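# Move every item from the closet onto the desk

## Task

Remove all objects from the closet and set them on the desk so they stay there on their own, without the robot holding them; the robot must not tip over or be left leaning, or the task fails.

## Robot and tools

Robot: a Hello Robot Stretch 4 with one arm. It has an omni-wheel base, a mast with a lift, a telescoping arm that reaches forward, a wrist with yaw, pitch and roll, and a two-finger gripper. It stands about 1.6 m tall, and the base rim lies within 0.23 m of the base origin. Now and then a loose object may get nudged by something else.

Frames: the base frame sits on the floor under the base centre, with x ahead, y to the left and z up. hand_pose is a point between the open fingertips, given in the base frame; with all wrist joints at 0 its axes line up with the base frame. The printed value may be a little off. The odometry frame is the base frame as it was when the scene began. Heading in base_odometry is positive to the left, from -3.142 to 3.142.

execute_actions(actions, cameras): actions holds one action, or none to just read state and images. An action contains base, joints, or both, plus optional pace and contact_limits; alternatively it contains only end_of_arm. Motions in one action start together and may finish at different times. No action may run longer than 15 s.
- base: a single relative move from where the base last measured itself. {"translate_m": d} drives straight, forward positive, -2 to 2 m. {"strafe_m": d} slides sideways, left positive, -2 to 2 m. {"rotate_rad": d} spins in place, counter-clockwise (left) positive, -3.2 to 3.2 rad.
- joints: absolute targets by name, not offsets. lift_m 0 to 1.2 m; arm_m 0 to 0.55 m of extension; wrist_yaw_rad -1.134 to 4.276 (0 points forward, positive turns left, 3.14 is folded back, and above 3.4 the arm may block it); wrist_pitch_rad -1.117 to 4.259 (0 level, 1.57 pointing down); wrist_roll_rad -1.117 to 4.259 (0 puts the fingers at equal height, positive turns clockwise as seen from behind); gripper_m -0.038 to 0.141 m of fingertip gap, and values below 0 press the tips together. Done tolerances: ±0.004 for lift, arm and gripper, ±0.02 for yaw and roll, ±0.05 for pitch. A joint target outside its range is clipped and the result reports it. Any other bad value or an unknown key rejects the whole call, and nothing moves.
- pace: "slow", "default", "fast" or "max". Base speeds are 0.1, 0.3, 0.4 or 0.6 m/s and 1, 2, 3 or 4 rad/s. With the lift above 0.2, these limits drop further, down to 0.3 m/s and 1 rad/s at 1.2.
- contact_limits: {"arm_m": x}, from 0 (gentlest) to 0.75 (firmest), default 0.5. It sets how hard the arm may push before it halts.
- {"end_of_arm": "enable_torque"} revives wrist or gripper motors that have shut off, and they then hold where they are.
- cameras: a list drawn from head_camera, head_left_camera, head_right_camera, wrist_camera or all. If omitted or null you get every camera, and [] gives none.
A joint or base you leave out of an action may still be driving toward an earlier target.

wait(seconds): 0 to 10 s. Nothing new is commanded, and you get back state and images.
zoom_image(camera, region): gives an enlarged view of the newest full image from that camera. region is [x0, y0, x1, y1] in pixels from the top-left, at most 504x504.
read_manual(section): returns only licence texts.
finished_scene(scene): ends scene 1 or 2 for good and reports whether it succeeded, then gives the next task. Objects must already rest on the desk by themselves.

Cameras: head_camera sits at the top of the mast, angled forward and down; turn the base to look elsewhere. head_left_camera and head_right_camera are fisheyes that look down more steeply and show the base and arm. wrist_camera looks along the fingers, with the fingertips near the bottom of its picture.

Result lines:
- base_status and joint_status say how each motion ended. "done" for the base only means the wheels turned enough, even if they slipped. "off_target" means the part stopped short and may still be pushing. "contact_stop_at_<key>" means it hit something; that part then goes slack and may sink or roll. "limit_stop_at_<name>" means a built-in limit stopped it. "limit_stop_at_tilt" means the lean went past 6 degrees, so the lift, arm and wheels go slack until the robot is upright again. "limit_stop_at_own_body" means the motion was about to hit the robot's own body; you can still move away from it. "torque_fault" means a wrist or gripper motor went limp; send enable_torque. "time_out" can also appear. After any of these stops, the old target is dropped. A reported stop also cancels the rest of your calls in that reply.
- on_its_own covers what this call did not command; "held at" shows the held target.
- joint_positions, hand_pose.
- lidar_m: 12 ranges in metres from the base origin, each covering 30 degrees. Sector 1 is straight ahead and they go counter-clockwise (4 left, 7 behind, 10 right). "-" means nothing seen or closer than 0.25 m. The lidar sees from about 0.15 m up, so table tops show, but it misses glass and thin legs.
- wrist_depth_mm: a 7x7 grid of depths from 100 to 2000 mm, read from the top left; "-" means no reading.
- base_odometry comes from wheel turns only. If turned_by_wheels and turned_by_imu differ by more than about 0.1 rad, the robot hit something or slipped, and the heading has gained about that difference in error.
- base_tilt in degrees, with forward and right positive; each has a fixed offset of up to about 1.5 degrees.
- motor_effort is a percentage of each motor's maximum, with the peak in brackets. Positive points toward higher joint values; for wheel_0 to wheel_2, positive turns the base right. A load in a level gripper pushes wrist_pitch effort further from 0.

Gripping: command a gripper_m smaller than the object. Squeezing harder pulls the object toward the wrist. Neither the reading nor "done" proves you have it; at targets of 0 or above, a firm hold shows as a change in gripper effort. If the tips jam on a surface, raise the lift. To unfold the wrist at the start, send lift_m 0.4 with wrist_yaw_rad 0. Pitching up below -0.2 while rolled below -0.4 or above 4 can trigger the self-collision stop.

Avoid: driving or turning with more than 1 kg held and arm_m above 0.2, especially at fast paces, since the robot can tip. Avoid steady pushes or pulls with the gripper high or at a high contact limit. Avoid pressing the gripper into things with base or arm moves, which causes torque faults.

Each tool is called after "Emit:" as name([rows], argument=value, ...), one row to a line, values as JSON.

## Session

Emit:
execute_actions(actions=[])

Scene clock: 0.00 s.
base_odometry: x=+0.000 y=+0.000 heading=+0.000 (m, m, rad; odometry frame)
turned_by_wheels: +0.000 (rad since the last result)
turned_by_imu: +0.000 (rad since the last result)
base_tilt: forward=+0.8 right=-0.5 (deg)
lidar_m: 2.38 2.53 1.46 1.48 1.49 1.36 1.39 1.69 1.69 1.72 2.09 2.34
base_status: not commanded
joint_positions: lift_m=+0.160 arm_m=-0.002 wrist_yaw_rad=+3.037 wrist_pitch_rad=-0.014 wrist_roll_rad=-0.014 gripper_m=+0.057
joint_status: not commanded
motor_effort: lift_m=+21 arm_m=+0 wrist_yaw_rad=+0 wrist_pitch_rad=-9 wrist_roll_rad=+2 gripper_m=-2 wheel_0=+0 wheel_1=+0 wheel_2=+0 (%)
hand_pose: x=-0.1090 y=+0.1172 z=+0.3420 quat_wxyz=(+0.053, +0.006, -0.007, +0.999) (m; base frame)
wrist_depth_mm: 142 202 1618 1537 1430 1336 1255 / 111 144 1618 1537 1430 1366 1255 / 112 144 1576 1537 1430 1366 1255 / 121 144 1576 1537 1430 1336 1281 / 142 1708 1618 1499 1464 1336 1255 / 1618 1537 216 1397 197 1281 1255 / 1042 991 904 142 904 798 878
pictures: head_camera, head_left_camera, head_right_camera, wrist_camera
Images, in order (width x height): head_camera 420x560, head_left_camera 420x672, head_right_camera 420x672, wrist_camera 616x392.

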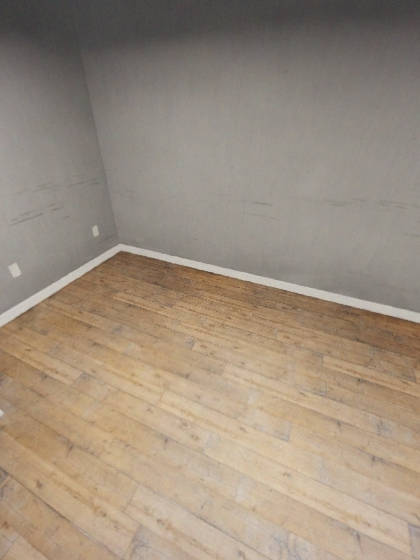

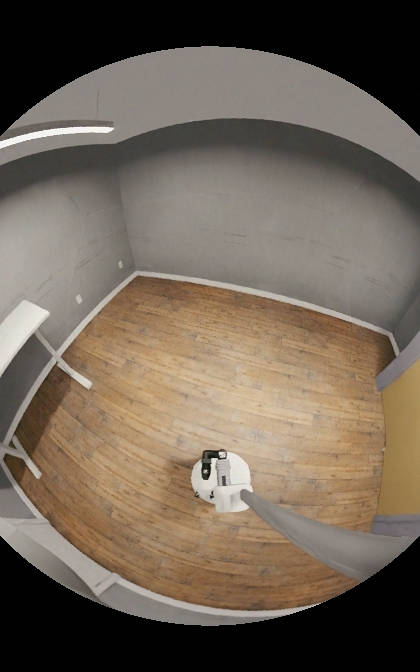

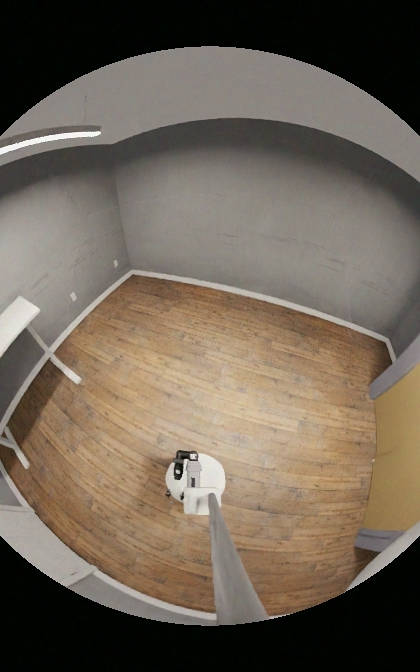

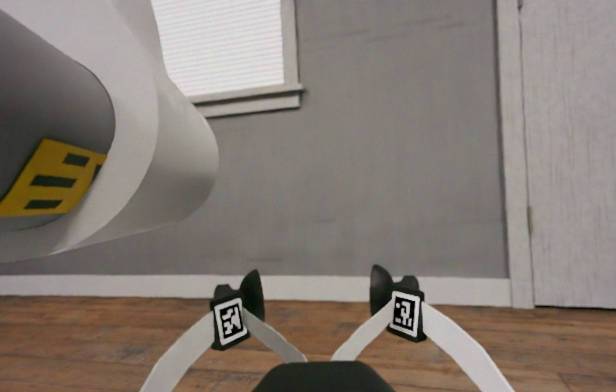

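Emit:
execute_actions([
  {"base":{"rotate_rad":-1.85},"joints":{"lift_m":0.4,"wrist_yaw_rad":0}},
])

Scene clock: 2.67 s.
base_odometry: x=+0.000 y=+0.000 heading=-1.850 (m, m, rad; odometry frame)
turned_by_wheels: -1.850 (rad since the last result)
turned_by_imu: -1.808 (rad since the last result)
base_tilt: forward=+0.9 right=-0.5 (deg)
lidar_m: 1.69 1.89 2.39 2.33 2.52 1.50 1.50 1.59 1.39 1.37 1.45 1.69
base_status: done
joint_positions: lift_m=+0.400 arm_m=-0.002 wrist_yaw_rad=+0.001 wrist_pitch_rad=-0.014 wrist_roll_rad=-0.014 gripper_m=+0.057
joint_status: all done
motor_effort: lift_m=+24(23) arm_m=+0(0) wrist_yaw_rad=-1(6) wrist_pitch_rad=-9(9) wrist_roll_rad=+0(2) gripper_m=-2(4) wheel_0=+2(9) wheel_1=+1(10) wheel_2=+2(9) (%)
hand_pose: x=+0.4572 y=-0.0873 z=+0.5819 quat_wxyz=(+1.000, -0.007, -0.007, +0.000) (m; base frame)
wrist_depth_mm: 1618 1576 1537 1499 1464 - - / 1618 1618 1499 1499 1430 - - / 1618 1576 1576 1464 1430 1397 - / 1618 1618 1537 1464 1464 1397 - / 1576 1618 1537 1464 1464 1397 - / 1576 1618 216 1499 197 1397 - / 1618 1576 1397 142 1464 1281 1430
pictures: head_camera, head_left_camera, head_right_camera, wrist_camera
camera_calibration (this result's frames):
wrist_camera: T_world_to_cam=[[0.00310501, -0.999497, -0.031575, -0.0731981], [0.01029, 0.0316054, -0.999447, 0.637061], [0.999942, 0.00277839, 0.0103829, -0.233335], [0, 0, 0, 1]] pos_world=[0.226993, -0.0926476, 0.636821]
Images, in order (width x height): head_camera 420x560, head_left_camera 420x672, head_right_camera 420x672, wrist_camera 616x392.

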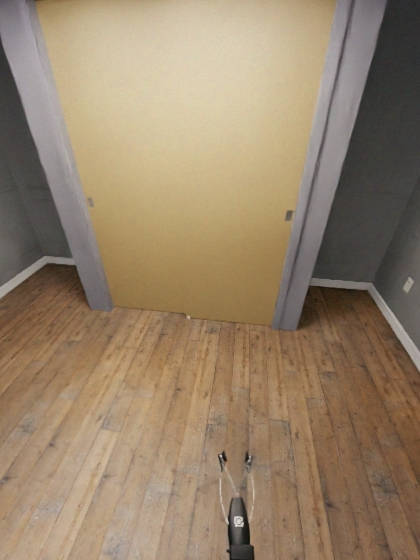

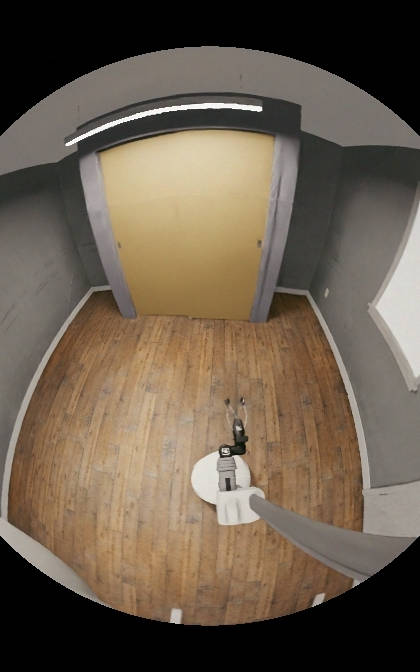

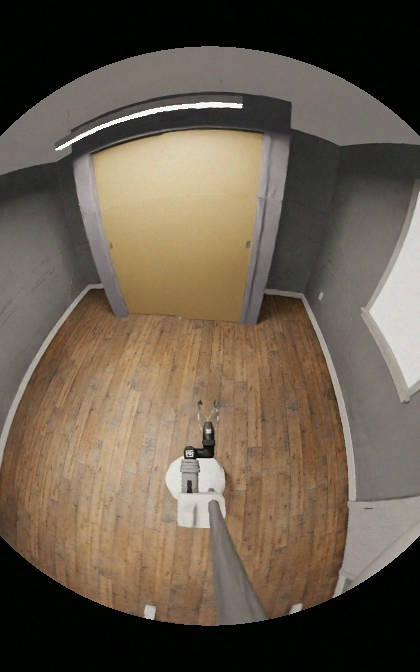

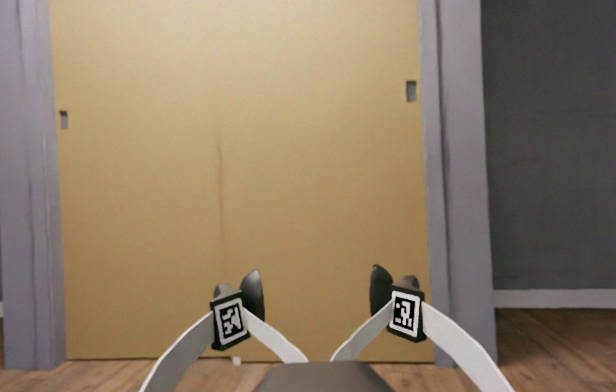

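Emit:
zoom_image(camera="wrist_camera", region=[370, 60, 470, 130])

Emit:
zoom_image(camera="head_camera", region=[60, 180, 320, 340])

Region (370, 60, 470, 130) of wrist_camera's 616x392 image, scaled by 5.040; it fills the top 353 rows of this view, and the rest is white.

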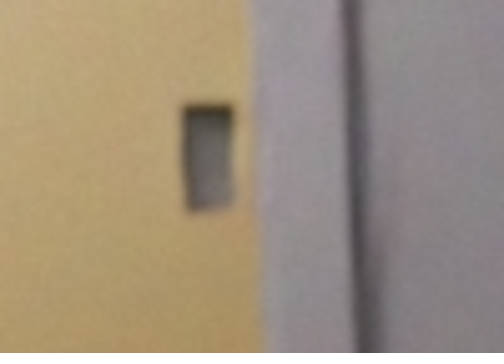

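Region (60, 180, 320, 340) of head_camera's 420x560 image, scaled by 1.938, with more detail than that image has; it fills the top 310 rows of this view, and the rest is white.

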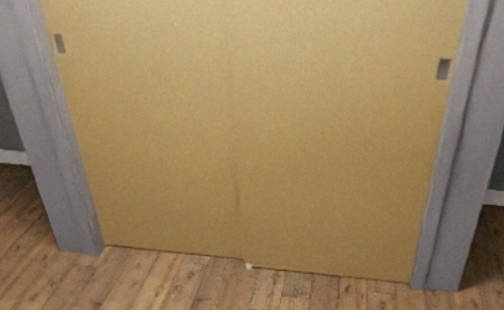

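Emit:
execute_actions([
  {"base":{"rotate_rad":-0.103},"joints":{"gripper_m":0.10}},
], cameras=[])

Emit:
execute_actions([
  {"base":{"translate_m":0.95},"joints":{"lift_m":0.83},"pace":"fast"},
], cameras=[])

Emit:
execute_actions([
  {"base":{"strafe_m":-0.2}},
])

Scene clock: 7.07 s.
base_odometry: x=+0.000 y=+0.000 heading=-1.952 (m, m, rad; odometry frame)
turned_by_wheels: -0.102 (rad since the last result)
turned_by_imu: -0.102 (rad since the last result)
base_tilt: forward=+0.8 right=-0.4 (deg)
lidar_m: 1.69 1.81 2.43 2.32 2.43 2.37 1.53 1.55 1.41 1.36 1.39 1.75
base_status: done
joint_positions: lift_m=+0.400 arm_m=-0.002 wrist_yaw_rad=+0.000 wrist_pitch_rad=-0.014 wrist_roll_rad=-0.014 gripper_m=+0.100
joint_status: all done
motor_effort: lift_m=+24(24) arm_m=+0(0) wrist_yaw_rad=-1(1) wrist_pitch_rad=-10(9) wrist_roll_rad=+0(1) gripper_m=-1(6) wheel_0=+3(5) wheel_1=+3(5) wheel_2=+3(9) (%)
hand_pose: x=+0.4572 y=-0.0873 z=+0.5819 quat_wxyz=(+1.000, -0.007, -0.007, +0.000) (m; base frame)
wrist_depth_mm: 1537 1537 1499 1499 1430 - 1921 / 1537 1537 1464 1499 1430 - - / 1537 1537 1464 1464 1464 - - / 1499 1537 1499 1464 1464 - - / 1537 1499 1464 1464 1464 - - / 1499 1537 216 1499 1464 1863 1863 / 1537 1464 1464 143 1430 1336 1430
pictures: none
No camera images: the call's "cameras" was empty. Leave "cameras" out to get every camera's image.

Scene clock: 10.73 s.
base_odometry: x=-0.353 y=-0.882 heading=-1.952 (m, m, rad; odometry frame)
turned_by_wheels: +0.000 (rad since the last result)
turned_by_imu: -0.002 (rad since the last result)
base_tilt: forward=+0.9 right=-0.4 (deg)
lidar_m: 0.75 0.79 1.14 2.34 2.44 3.32 3.28 1.93 1.39 1.33 1.42 0.79
base_status: done
joint_positions: lift_m=+0.830 arm_m=-0.002 wrist_yaw_rad=+0.000 wrist_pitch_rad=-0.014 wrist_roll_rad=-0.014 gripper_m=+0.100
joint_status: all done
motor_effort: lift_m=+24(23) arm_m=+0(0) wrist_yaw_rad=+1(0) wrist_pitch_rad=-8(9) wrist_roll_rad=+3(0) gripper_m=-3(0) wheel_0=+1(9) wheel_1=+1(8) wheel_2=+2(14) (%)
hand_pose: x=+0.4572 y=-0.0874 z=+1.0119 quat_wxyz=(+1.000, -0.007, -0.007, +0.000) (m; base frame)
wrist_depth_mm: 549 549 544 554 549 525 530 / 554 554 554 554 554 530 525 / 554 549 554 549 549 530 525 / 554 549 549 549 549 539 530 / 554 554 554 549 549 544 525 / 559 559 216 549 544 517 530 / 554 549 549 143 549 512 525
pictures: none
No camera images: the call's "cameras" was empty. Leave "cameras" out to get every camera's image.

Scene clock: 12.67 s.
base_odometry: x=-0.539 y=-0.808 heading=-1.952 (m, m, rad; odometry frame)
turned_by_wheels: +0.000 (rad since the last result)
turned_by_imu: -0.001 (rad since the last result)
base_tilt: forward=+0.8 right=-0.4 (deg)
lidar_m: 0.74 0.79 1.15 2.55 2.65 3.37 3.29 1.71 1.20 1.11 1.23 0.78
base_status: done
joint_positions: lift_m=+0.830 arm_m=-0.002 wrist_yaw_rad=+0.000 wrist_pitch_rad=-0.014 wrist_roll_rad=-0.014 gripper_m=+0.100
joint_status: not commanded
motor_effort: lift_m=+24(24) arm_m=+0(0) wrist_yaw_rad=-1(0) wrist_pitch_rad=-9(10) wrist_roll_rad=-1(1) gripper_m=-1(1) wheel_0=+2(10) wheel_1=+0(10) wheel_2=+0(1) (%)
hand_pose: x=+0.4572 y=-0.0874 z=+1.0119 quat_wxyz=(+1.000, -0.007, -0.007, +0.000) (m; base frame)
wrist_depth_mm: 554 554 554 549 535 530 1255 / 554 554 554 549 535 530 1255 / 559 554 554 549 535 535 1255 / 554 554 549 549 530 530 1255 / 554 554 554 554 530 535 1255 / 554 554 216 549 517 530 1255 / 554 554 549 143 535 535 1255
pictures: head_camera, head_left_camera, head_right_camera, wrist_camera
camera_calibration (this result's frames):
wrist_camera: T_world_to_cam=[[0.00271391, -0.999498, -0.0315751, -0.0595537], [0.0103022, 0.0316015, -0.999447, 1.06685], [0.999943, 0.00238712, 0.0103828, -0.2378], [0, 0, 0, 1]] pos_world=[0.226957, -0.0926704, 1.06685]
Images, in order (width x height): head_camera 420x560, head_left_camera 420x672, head_right_camera 420x672, wrist_camera 616x392.

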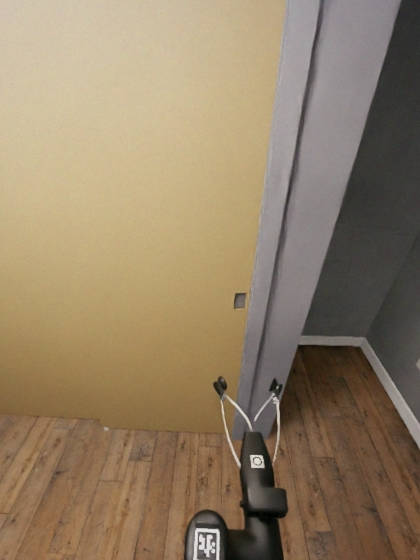

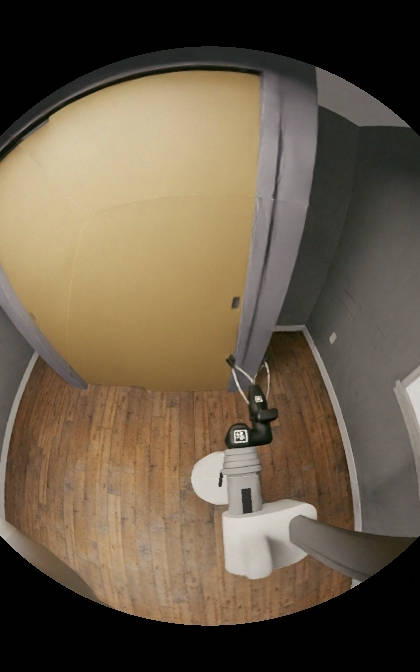

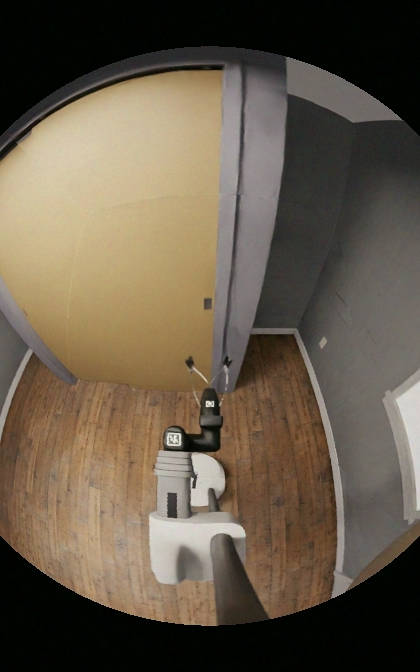

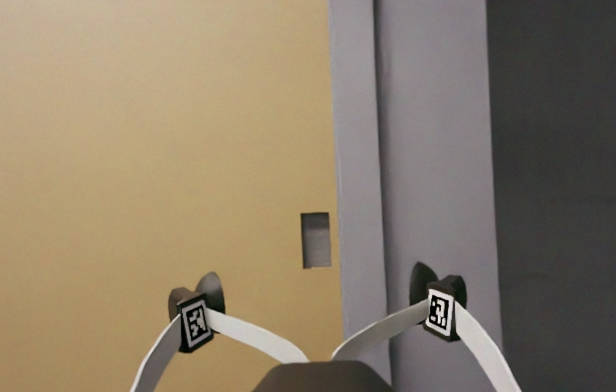

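Emit:
execute_actions([
  {"base":{"strafe_m":-0.098},"joints":{"wrist_yaw_rad":0.45,"gripper_m":0.08,"lift_m":0.823,"arm_m":0.2}},
], cameras=["head_camera","wrist_camera"])

Scene clock: 15.97 s.
base_odometry: x=-0.630 y=-0.771 heading=-1.952 (m, m, rad; odometry frame)
turned_by_wheels: +0.000 (rad since the last result)
turned_by_imu: -0.001 (rad since the last result)
base_tilt: forward=+0.9 right=-0.4 (deg)
lidar_m: 0.74 0.80 1.17 2.63 2.76 3.39 3.29 1.57 1.09 1.04 1.13 0.78
base_status: done
joint_positions: lift_m=+0.823 arm_m=+0.198 wrist_yaw_rad=+0.450 wrist_pitch_rad=-0.014 wrist_roll_rad=-0.014 gripper_m=+0.080
joint_status: all done
motor_effort: lift_m=+18(22) arm_m=+9(9) wrist_yaw_rad=+1(6) wrist_pitch_rad=-10(8) wrist_roll_rad=+2(0) gripper_m=-1(2) wheel_0=+2(12) wheel_1=-2(9) wheel_2=+0(2) (%)
hand_pose: x=+0.6671 y=+0.0467 z=+1.0054 quat_wxyz=(+0.975, -0.005, -0.008, +0.223) (m; base frame)
wrist_depth_mm: 521 452 399 353 319 262 250 / 530 452 397 355 319 264 252 / 525 452 399 355 320 264 251 / 535 462 402 355 322 265 253 / 535 459 402 359 327 265 253 / 535 462 211 359 213 263 253 / 539 466 397 142 319 259 253
pictures: head_camera, wrist_camera
camera_calibration (this result's frames):
wrist_camera: T_world_to_cam=[[0.436894, -0.898959, -0.031575, -0.220647], [-0.00440241, 0.032965, -0.999447, 1.06371], [0.899502, 0.436791, 0.0104446, -0.401281], [0, 0, 0, 1]] pos_world=[0.462035, -0.0581416, 1.06035]
Images, in order (width x height): head_camera 420x560, wrist_camera 616x392.

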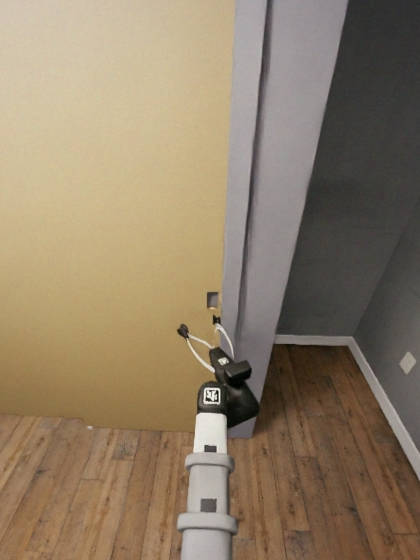

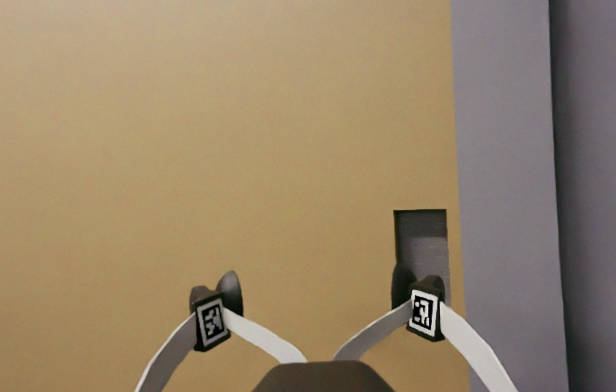

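Emit:
zoom_image(camera="head_camera", region=[160, 270, 270, 380])

Region (160, 270, 270, 380) of head_camera's 420x560 image, scaled by 4.582, with more detail than that image has.

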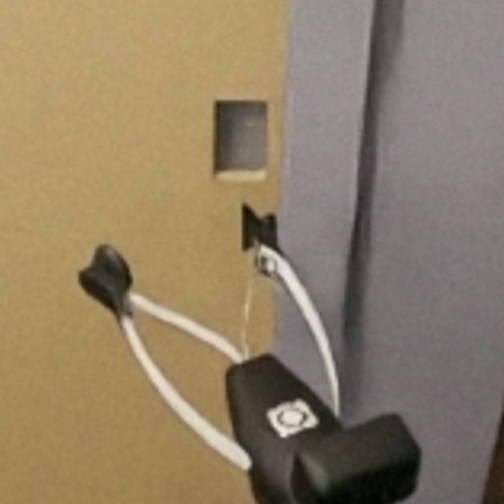

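Emit:
execute_actions([
  {"base":{"strafe_m":0.016},"joints":{"arm_m":0.255}},
], cameras=["head_camera","wrist_camera"])

Emit:
zoom_image(camera="head_camera", region=[160, 270, 270, 380])

Scene clock: 17.90 s.
base_odometry: x=-0.615 y=-0.777 heading=-1.952 (m, m, rad; odometry frame)
turned_by_wheels: +0.000 (rad since the last result)
turned_by_imu: -0.001 (rad since the last result)
base_tilt: forward=+0.8 right=-0.5 (deg)
lidar_m: 0.74 0.78 1.15 2.61 2.73 3.37 2.81 1.58 1.11 1.05 1.15 0.77
base_status: done
joint_positions: lift_m=+0.823 arm_m=+0.253 wrist_yaw_rad=+0.450 wrist_pitch_rad=-0.014 wrist_roll_rad=-0.014 gripper_m=+0.080
joint_status: all done
motor_effort: lift_m=+18(18) arm_m=+9(9) wrist_yaw_rad=+1(2) wrist_pitch_rad=-9(9) wrist_roll_rad=-1(1) gripper_m=-3(3) wheel_0=-1(5) wheel_1=+1(7) wheel_2=+0(2) (%)
hand_pose: x=+0.7221 y=+0.0467 z=+1.0054 quat_wxyz=(+0.975, -0.005, -0.008, +0.223) (m; base frame)
wrist_depth_mm: 433 375 329 291 264 213 198 / 436 375 330 293 265 213 199 / 439 377 330 294 265 214 200 / 436 379 332 296 267 227 200 / 442 379 334 297 271 228 201 / 442 379 211 298 213 213 201 / 445 384 329 142 263 211 201
pictures: head_camera, wrist_camera
camera_calibration (this result's frames):
wrist_camera: T_world_to_cam=[[0.436958, -0.898927, -0.0315751, -0.244697], [-0.00440476, 0.0329647, -0.999447, 1.06395], [0.899471, 0.436856, 0.0104447, -0.450727], [0, 0, 0, 1]] pos_world=[0.517024, -0.058135, 1.06035]
Images, in order (width x height): head_camera 420x560, wrist_camera 616x392.

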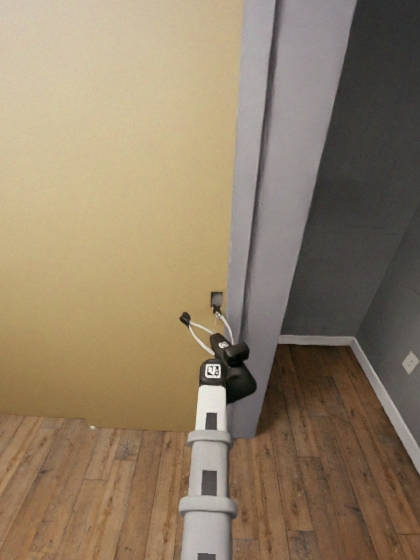

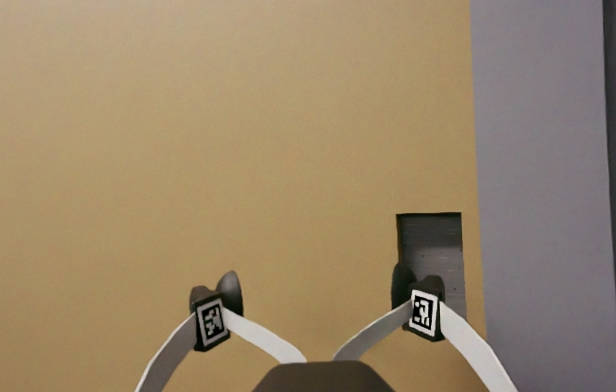

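Region (160, 270, 270, 380) of head_camera's 420x560 image, scaled by 4.582, with more detail than that image has.

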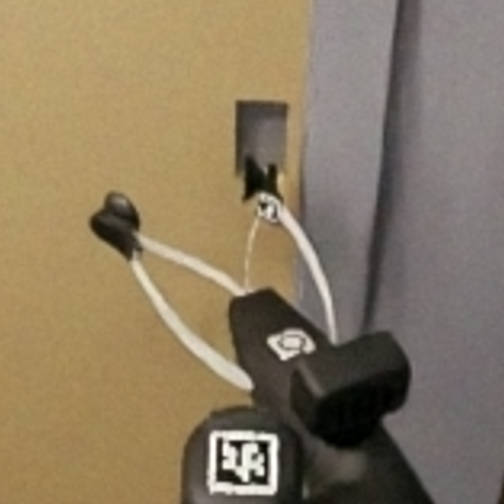

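Emit:
execute_actions([
  {"joints":{"arm_m":0.30,"lift_m":0.827},"contact_limits":{"arm_m":0.12},"pace":"slow"},
], cameras=["head_camera","wrist_camera"])

Emit:
zoom_image(camera="head_camera", region=[160, 270, 270, 380])

Scene clock: 20.07 s.
base_odometry: x=-0.615 y=-0.777 heading=-1.952 (m, m, rad; odometry frame)
turned_by_wheels: -0.001 (rad since the last result)
turned_by_imu: -0.002 (rad since the last result)
base_tilt: forward=+0.7 right=-0.4 (deg)
lidar_m: 0.72 0.79 1.12 2.62 2.72 3.37 2.82 1.60 1.10 1.03 1.14 0.79
base_status: not commanded
joint_positions: lift_m=+0.827 arm_m=+0.296 wrist_yaw_rad=+0.440 wrist_pitch_rad=-0.014 wrist_roll_rad=-0.014 gripper_m=+0.080
joint_status: arm_m contact_stop (moved +0.042 of +0.047); the others done
on_its_own: arm_m is slack since a contact_stop (your +0.300 is given up); wrist_yaw_rad is at rest, and its effort (+29) is outside its rest range (-13 to +13)
motor_effort: lift_m=+21(26) arm_m=+0(15) wrist_yaw_rad=+29(33) wrist_pitch_rad=-8(9) wrist_roll_rad=+1(2) gripper_m=+1(5) wheel_0=-1(1) wheel_1=+1(1) wheel_2=-9(9) (%)
contact_limits: arm_m 0.12
hand_pose: x=+0.7648 y=+0.0437 z=+1.0089 quat_wxyz=(+0.976, -0.005, -0.008, +0.218) (m; base frame)
wrist_depth_mm: 359 314 278 249 224 176 166 / 362 315 277 249 225 177 166 / 364 315 279 250 226 177 166 / 366 319 281 251 227 178 166 / 368 319 282 252 237 178 167 / 368 324 211 252 196 176 167 / 368 322 279 140 229 175 168
pictures: head_camera, wrist_camera
camera_calibration (this result's frames):
wrist_camera: T_world_to_cam=[[0.427799, -0.903322, -0.0315748, -0.258786], [-0.00389153, 0.0330917, -0.999445, 1.06736], [0.903865, 0.427685, 0.0106413, -0.491034], [0, 0, 0, 1]] pos_world=[0.558691, -0.05908, 1.06382]
Images, in order (width x height): head_camera 420x560, wrist_camera 616x392.

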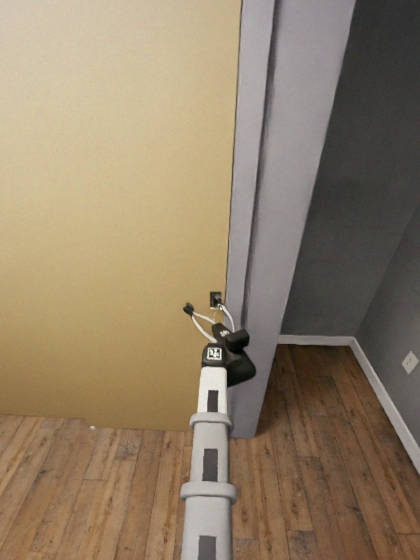

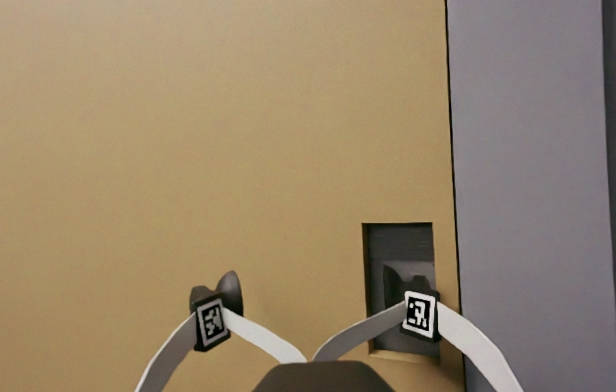

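Region (160, 270, 270, 380) of head_camera's 420x560 image, scaled by 4.582, with more detail than that image has.

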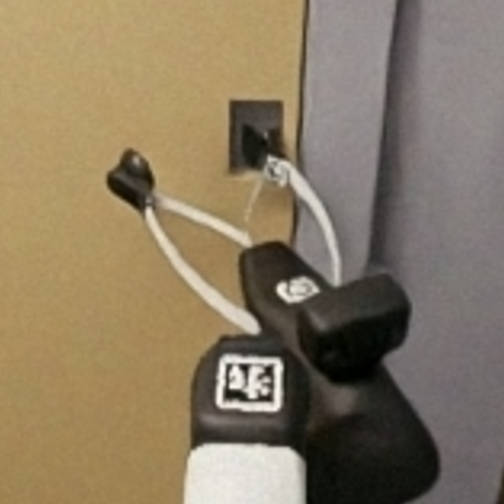

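Emit:
execute_actions([
  {"base":{"strafe_m":0.2},"joints":{"arm_m":0.288},"pace":"slow"},
], cameras=["head_camera","wrist_camera"])

Scene clock: 23.73 s.
base_odometry: x=-0.429 y=-0.851 heading=-1.953 (m, m, rad; odometry frame)
turned_by_wheels: -0.001 (rad since the last result)
turned_by_imu: -0.014 (rad since the last result)
base_tilt: forward=+0.7 right=-0.4 (deg)
lidar_m: 0.75 0.78 1.17 2.43 2.52 3.38 3.31 1.83 1.31 1.22 1.35 0.78
base_status: done
joint_positions: lift_m=+0.827 arm_m=+0.288 wrist_yaw_rad=+0.445 wrist_pitch_rad=-0.014 wrist_roll_rad=-0.014 gripper_m=+0.080
joint_status: all done
on_its_own: wrist_yaw_rad is at rest, and its effort (+14) is outside its rest range (-13 to +13)
motor_effort: lift_m=+21(21) arm_m=-3(5) wrist_yaw_rad=+14(54) wrist_pitch_rad=-8(10) wrist_roll_rad=+1(1) gripper_m=-1(2) wheel_0=-5(17) wheel_1=+4(12) wheel_2=-9(8) (%)
hand_pose: x=+0.7573 y=+0.0454 z=+1.0090 quat_wxyz=(+0.975, -0.005, -0.008, +0.221) (m; base frame)
wrist_depth_mm: 362 315 281 251 227 820 788 / 364 317 281 252 228 831 798 / 368 319 282 253 229 480 634 / 368 320 285 253 229 842 798 / 368 324 285 254 236 842 798 / 370 324 211 255 198 229 699 / 373 325 282 143 232 218 488
pictures: head_camera, wrist_camera
camera_calibration (this result's frames):
wrist_camera: T_world_to_cam=[[0.432887, -0.900895, -0.0315742, -0.258043], [-0.00399982, 0.0331062, -0.999444, 1.06738], [0.90144, 0.432772, 0.0107278, -0.483499], [0, 0, 0, 1]] pos_world=[0.551818, -0.058562, 1.06382]
Images, in order (width x height): head_camera 420x560, wrist_camera 616x392.

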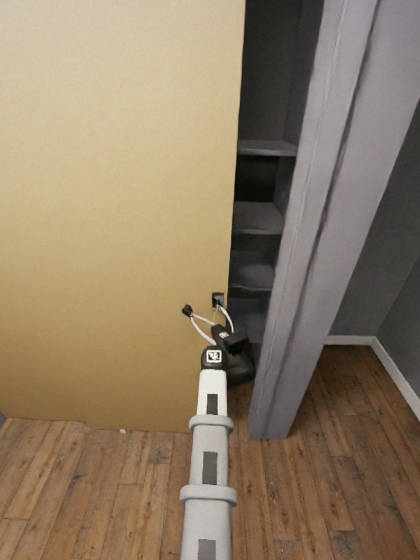

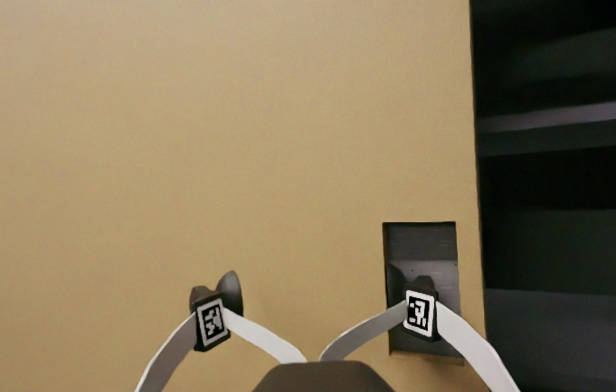

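Emit:
execute_actions([
  {"base":{"strafe_m":0.25},"joints":{"arm_m":0.285},"pace":"slow"},
], cameras=["head_camera","wrist_camera","head_left_camera"])

Scene clock: 27.83 s.
base_odometry: x=-0.198 y=-0.944 heading=-1.954 (m, m, rad; odometry frame)
turned_by_wheels: -0.001 (rad since the last result)
turned_by_imu: -0.131 (rad since the last result)
base_tilt: forward=+0.6 right=-0.3 (deg)
lidar_m: 0.73 0.73 0.90 2.20 2.24 2.76 3.28 2.54 1.64 1.46 1.46 0.82
base_status: done
joint_positions: lift_m=+0.827 arm_m=+0.285 wrist_yaw_rad=+0.449 wrist_pitch_rad=-0.011 wrist_roll_rad=-0.014 gripper_m=+0.080
joint_status: all done
motor_effort: lift_m=+21(21) arm_m=+2(5) wrist_yaw_rad=+3(48) wrist_pitch_rad=-15(15) wrist_roll_rad=+0(0) gripper_m=+1(1) wheel_0=-3(15) wheel_1=+8(12) wheel_2=-14(17) (%)
hand_pose: x=+0.7532 y=+0.0466 z=+1.0082 quat_wxyz=(+0.975, -0.006, -0.007, +0.223) (m; base frame)
wrist_depth_mm: 287 265 244 227 242 842 798 / 290 266 245 227 225 854 809 / 290 267 247 228 219 591 640 / 291 267 247 229 220 854 809 / 293 268 248 234 231 854 809 / 293 270 217 230 214 668 699 / 294 271 246 145 215 488 480
pictures: head_camera, head_left_camera, wrist_camera
camera_calibration (this result's frames):
wrist_camera: T_world_to_cam=[[0.436466, -0.899166, -0.0315788, -0.257974], [-0.00635691, 0.0320156, -0.999467, 1.06846], [0.899698, 0.436435, 0.00825782, -0.476693], [0, 0, 0, 1]] pos_world=[0.548268, -0.0581233, 1.06368]
Images, in order (width x height): head_camera 420x560, head_left_camera 420x672, wrist_camera 616x392.

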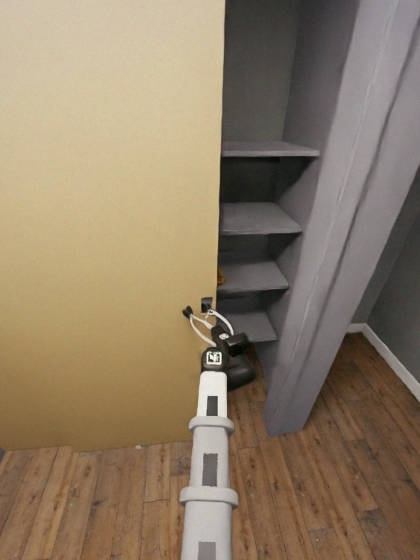

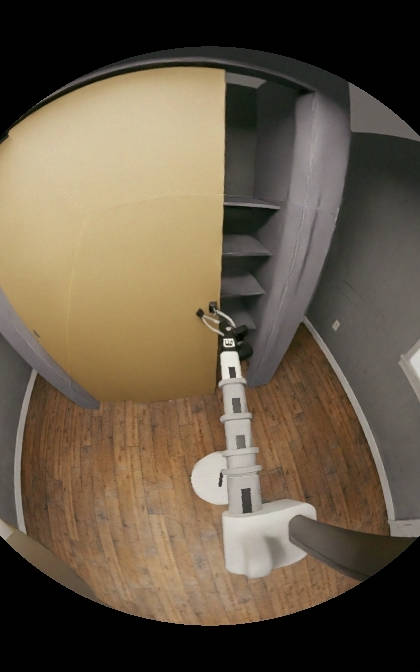

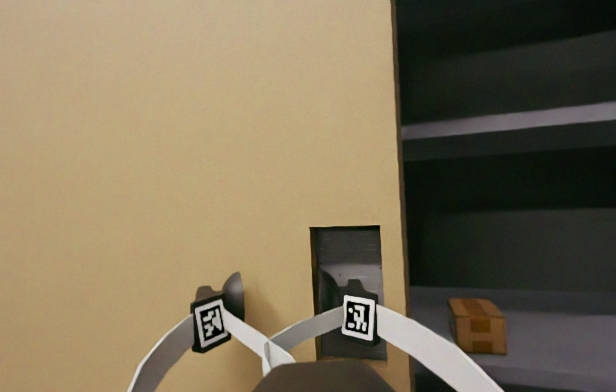

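Emit:
execute_actions([
  {"joints":{"arm_m":0.0}},
], cameras=[])

Emit:
execute_actions([
  {"base":{"rotate_rad":0.15},"joints":{"wrist_yaw_rad":0,"gripper_m":0.0}},
], cameras=["head_camera","wrist_camera"])

Scene clock: 30.30 s.
base_odometry: x=-0.197 y=-0.945 heading=-1.953 (m, m, rad; odometry frame)
turned_by_wheels: +0.001 (rad since the last result)
turned_by_imu: +0.000 (rad since the last result)
base_tilt: forward=+0.7 right=-0.4 (deg)
lidar_m: 0.71 0.74 0.92 2.22 2.24 2.78 3.28 2.52 1.64 1.45 1.48 0.82
base_status: not commanded
joint_positions: lift_m=+0.827 arm_m=+0.002 wrist_yaw_rad=+0.450 wrist_pitch_rad=-0.014 wrist_roll_rad=-0.014 gripper_m=+0.080
joint_status: all done
motor_effort: lift_m=+21(21) arm_m=-9(10) wrist_yaw_rad=+0(23) wrist_pitch_rad=-8(15) wrist_roll_rad=+1(0) gripper_m=-3(1) wheel_0=+2(4) wheel_1=+1(8) wheel_2=+1(14) (%)
hand_pose: x=+0.4703 y=+0.0468 z=+1.0088 quat_wxyz=(+0.975, -0.005, -0.008, +0.223) (m; base frame)
wrist_depth_mm: 647 603 549 512 477 904 946 / 661 603 554 512 480 1098 1042 / 654 597 554 517 480 991 1025 / 654 597 559 517 480 1098 1060 / 654 609 559 517 480 1078 1025 / 661 609 210 521 213 759 788 / 661 603 549 142 473 459 1042
pictures: none
No camera images: the call's "cameras" was empty. Leave "cameras" out to get every camera's image.

Scene clock: 31.90 s.
base_odometry: x=-0.197 y=-0.945 heading=-1.803 (m, m, rad; odometry frame)
turned_by_wheels: +0.149 (rad since the last result)
turned_by_imu: +0.145 (rad since the last result)
base_tilt: forward=+0.8 right=-0.4 (deg)
lidar_m: 0.70 0.76 1.10 2.21 2.30 3.18 3.32 2.12 1.52 1.45 1.55 0.81
base_status: done
joint_positions: lift_m=+0.827 arm_m=+0.002 wrist_yaw_rad=+0.001 wrist_pitch_rad=-0.014 wrist_roll_rad=-0.014 gripper_m=+0.000
joint_status: all done
motor_effort: lift_m=+21(21) arm_m=-9(9) wrist_yaw_rad=-1(5) wrist_pitch_rad=-9(8) wrist_roll_rad=+0(2) gripper_m=-7(6) wheel_0=-2(4) wheel_1=-4(10) wheel_2=-2(8) (%)
hand_pose: x=+0.4610 y=-0.0873 z=+1.0088 quat_wxyz=(+1.000, -0.007, -0.007, +0.000) (m; base frame)
wrist_depth_mm: 517 512 512 512 891 878 530 / 512 517 512 512 1229 1025 549 / 517 512 508 508 1229 946 559 / 517 517 512 508 1229 1042 564 / 512 512 508 508 1205 1025 569 / 517 517 512 206 204 931 580 / 521 512 174 147 1205 904 569
pictures: head_camera, wrist_camera
camera_calibration (this result's frames):
wrist_camera: T_world_to_cam=[[0.0030801, -0.999497, -0.031575, -0.0597235], [0.0102372, 0.0316051, -0.999448, 1.06378], [0.999943, 0.00275517, 0.0103294, -0.241491], [0, 0, 0, 1]] pos_world=[0.230771, -0.0926489, 1.0638]
Images, in order (width x height): head_camera 420x560, wrist_camera 616x392.

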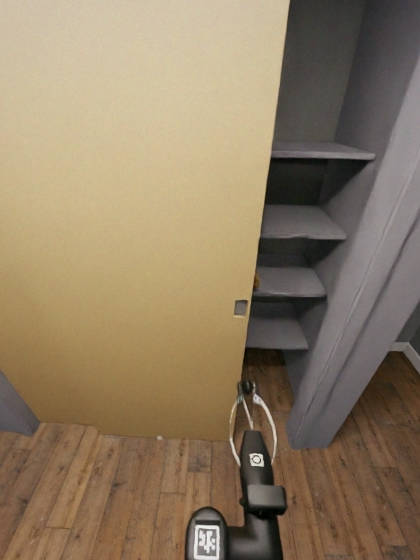

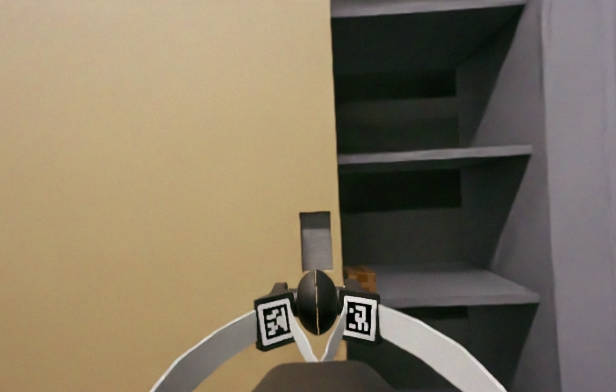

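Emit:
execute_actions([
  {"base":{"strafe_m":-0.13},"joints":{"lift_m":0.5}},
], cameras=[])

Emit:
execute_actions([
  {"base":{"translate_m":0.42}},
])

Scene clock: 35.10 s.
base_odometry: x=-0.324 y=-0.915 heading=-1.803 (m, m, rad; odometry frame)
turned_by_wheels: +0.000 (rad since the last result)
turned_by_imu: -0.002 (rad since the last result)
base_tilt: forward=+0.9 right=-0.4 (deg)
lidar_m: 0.72 0.76 1.04 2.35 2.45 3.37 3.30 1.91 1.37 1.33 1.44 0.77
base_status: done
joint_positions: lift_m=+0.500 arm_m=+0.002 wrist_yaw_rad=+0.000 wrist_pitch_rad=-0.014 wrist_roll_rad=-0.014 gripper_m=+0.000
joint_status: all done
motor_effort: lift_m=+18(21) arm_m=-9(9) wrist_yaw_rad=+0(1) wrist_pitch_rad=-9(9) wrist_roll_rad=+1(1) gripper_m=-6(10) wheel_0=+2(11) wheel_1=-2(12) wheel_2=+0(2) (%)
hand_pose: x=+0.4610 y=-0.0873 z=+0.6824 quat_wxyz=(+1.000, -0.007, -0.007, +0.000) (m; base frame)
wrist_depth_mm: 517 517 521 917 931 508 488 / 517 517 512 1229 1205 512 488 / 512 517 512 991 1160 517 488 / 521 512 512 1229 1229 525 488 / 521 517 512 1229 1229 535 488 / 517 517 517 205 204 539 492 / 517 517 174 146 1229 477 488
pictures: none
No camera images: the call's "cameras" was empty. Leave "cameras" out to get every camera's image.

Scene clock: 38.00 s.
base_odometry: x=-0.421 y=-1.324 heading=-1.803 (m, m, rad; odometry frame)
turned_by_wheels: +0.000 (rad since the last result)
turned_by_imu: -0.002 (rad since the last result)
base_tilt: forward=+0.9 right=-0.5 (deg)
lidar_m: 0.29 0.33 0.45 1.17 2.45 3.37 3.80 1.95 1.40 1.35 0.41 0.44
base_status: done
joint_positions: lift_m=+0.500 arm_m=+0.002 wrist_yaw_rad=+0.000 wrist_pitch_rad=-0.014 wrist_roll_rad=-0.014 gripper_m=+0.000
joint_status: not commanded
motor_effort: lift_m=+18(18) arm_m=-9(9) wrist_yaw_rad=+0(0) wrist_pitch_rad=-9(10) wrist_roll_rad=+2(0) gripper_m=-6(1) wheel_0=+3(7) wheel_1=+3(11) wheel_2=-2(6) (%)
hand_pose: x=+0.4610 y=-0.0873 z=+0.6823 quat_wxyz=(+1.000, -0.007, -0.007, +0.000) (m; base frame)
wrist_depth_mm: 820 831 820 820 809 715 500 / 820 820 820 442 798 591 442 / 492 530 559 603 647 640 500 / 820 809 809 809 809 741 504 / 820 820 820 820 809 750 517 / 820 831 809 206 204 759 525 / 661 683 174 146 574 585 521
pictures: head_camera, head_left_camera, head_right_camera, wrist_camera
camera_calibration (this result's frames):
wrist_camera: T_world_to_cam=[[0.00277727, -0.999498, -0.0315753, -0.0699804], [0.0102468, 0.0316022, -0.999448, 0.737457], [0.999944, 0.00245219, 0.0103294, -0.238119], [0, 0, 0, 1]] pos_world=[0.230743, -0.0926666, 0.7373]
Images, in order (width x height): head_camera 420x560, head_left_camera 420x672, head_right_camera 420x672, wrist_camera 616x392.

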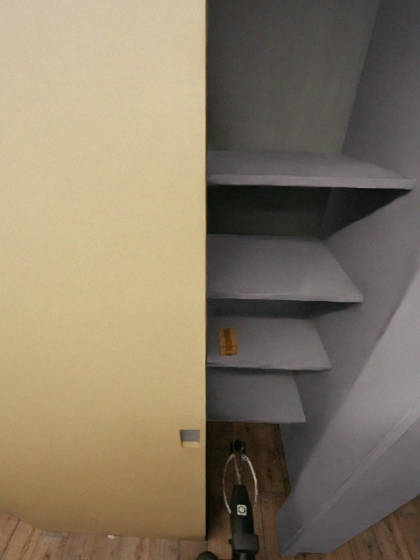

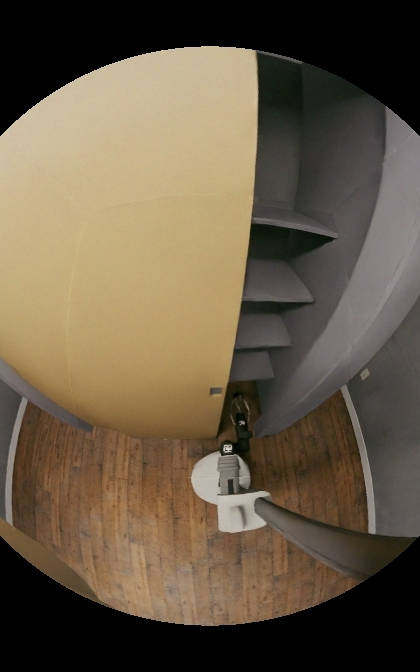

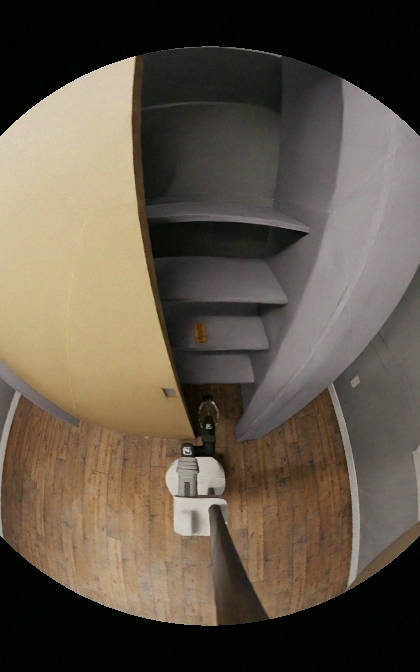

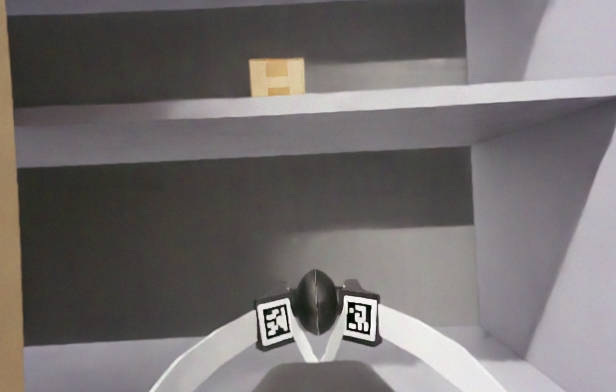

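Emit:
execute_actions([
  {"base":{"strafe_m":0.40},"joints":{"arm_m":0.02},"pace":"slow"},
])

Scene clock: 43.83 s.
base_odometry: x=-0.032 y=-1.416 heading=-1.805 (m, m, rad; odometry frame)
turned_by_wheels: -0.002 (rad since the last result)
turned_by_imu: -0.005 (rad since the last result)
base_tilt: forward=+0.9 right=-0.5 (deg)
lidar_m: 0.31 0.32 0.45 1.94 2.03 2.77 3.80 2.48 1.80 1.73 0.74 0.66
base_status: done
joint_positions: lift_m=+0.500 arm_m=+0.018 wrist_yaw_rad=-0.021 wrist_pitch_rad=-0.014 wrist_roll_rad=-0.014 gripper_m=+0.000
joint_status: all done
on_its_own: wrist_yaw_rad is at rest, and its effort (+63) is outside its rest range (-13 to +13)
motor_effort: lift_m=+18(18) arm_m=+9(9) wrist_yaw_rad=+63(63) wrist_pitch_rad=-10(10) wrist_roll_rad=+0(1) gripper_m=-10(8) wheel_0=-23(24) wheel_1=+2(7) wheel_2=-5(7) (%)
hand_pose: x=+0.4759 y=-0.0936 z=+0.6823 quat_wxyz=(+1.000, -0.007, -0.007, -0.011) (m; base frame)
wrist_depth_mm: - 798 788 798 798 809 809 / - 114 788 798 798 427 436 / - 111 559 609 654 707 778 / - 110 798 798 809 809 809 / - 452 788 798 809 809 809 / - 111 788 205 191 798 809 / - 109 164 155 597 554 609
pictures: head_camera, head_left_camera, head_right_camera, wrist_camera
camera_calibration (this result's frames):
wrist_camera: T_world_to_cam=[[-0.0189092, -0.999322, -0.0315764, -0.0659202], [0.0109301, 0.0313735, -0.999448, 0.737155], [0.999761, -0.0192439, 0.0103295, -0.254942], [0, 0, 0, 1]] pos_world=[0.245577, -0.0939088, 0.7373]
Images, in order (width x height): head_camera 420x560, head_left_camera 420x672, head_right_camera 420x672, wrist_camera 616x392.

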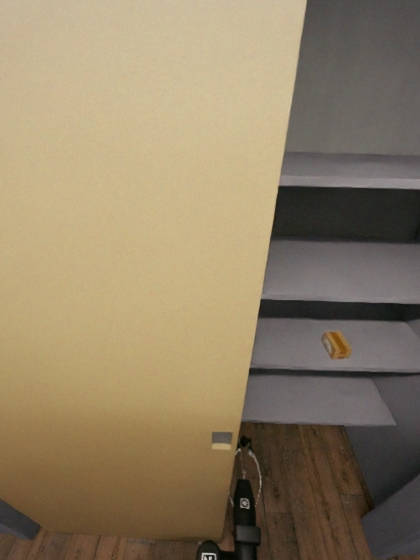

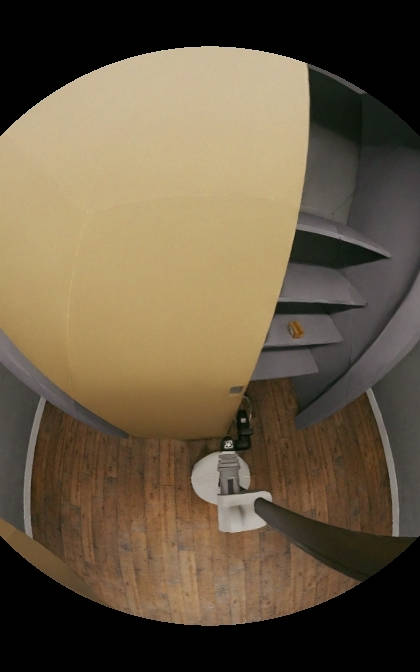

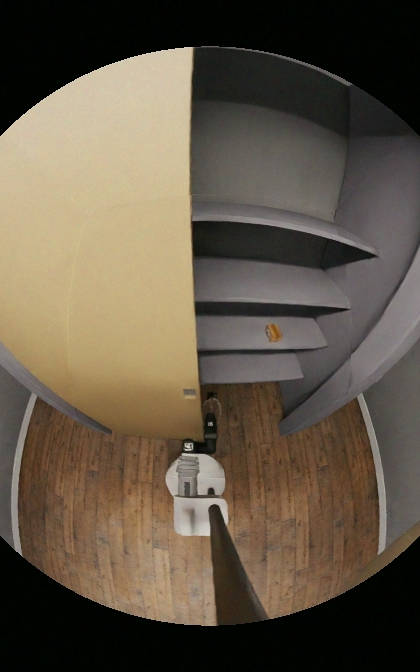

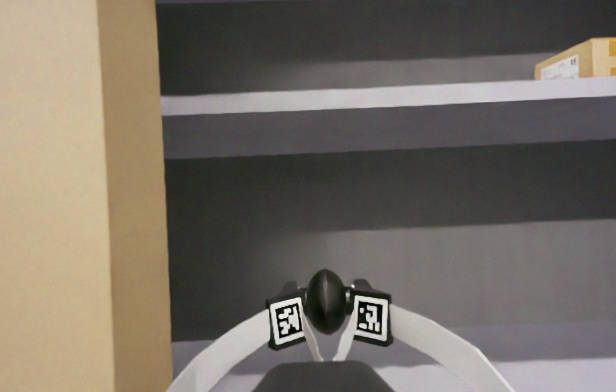

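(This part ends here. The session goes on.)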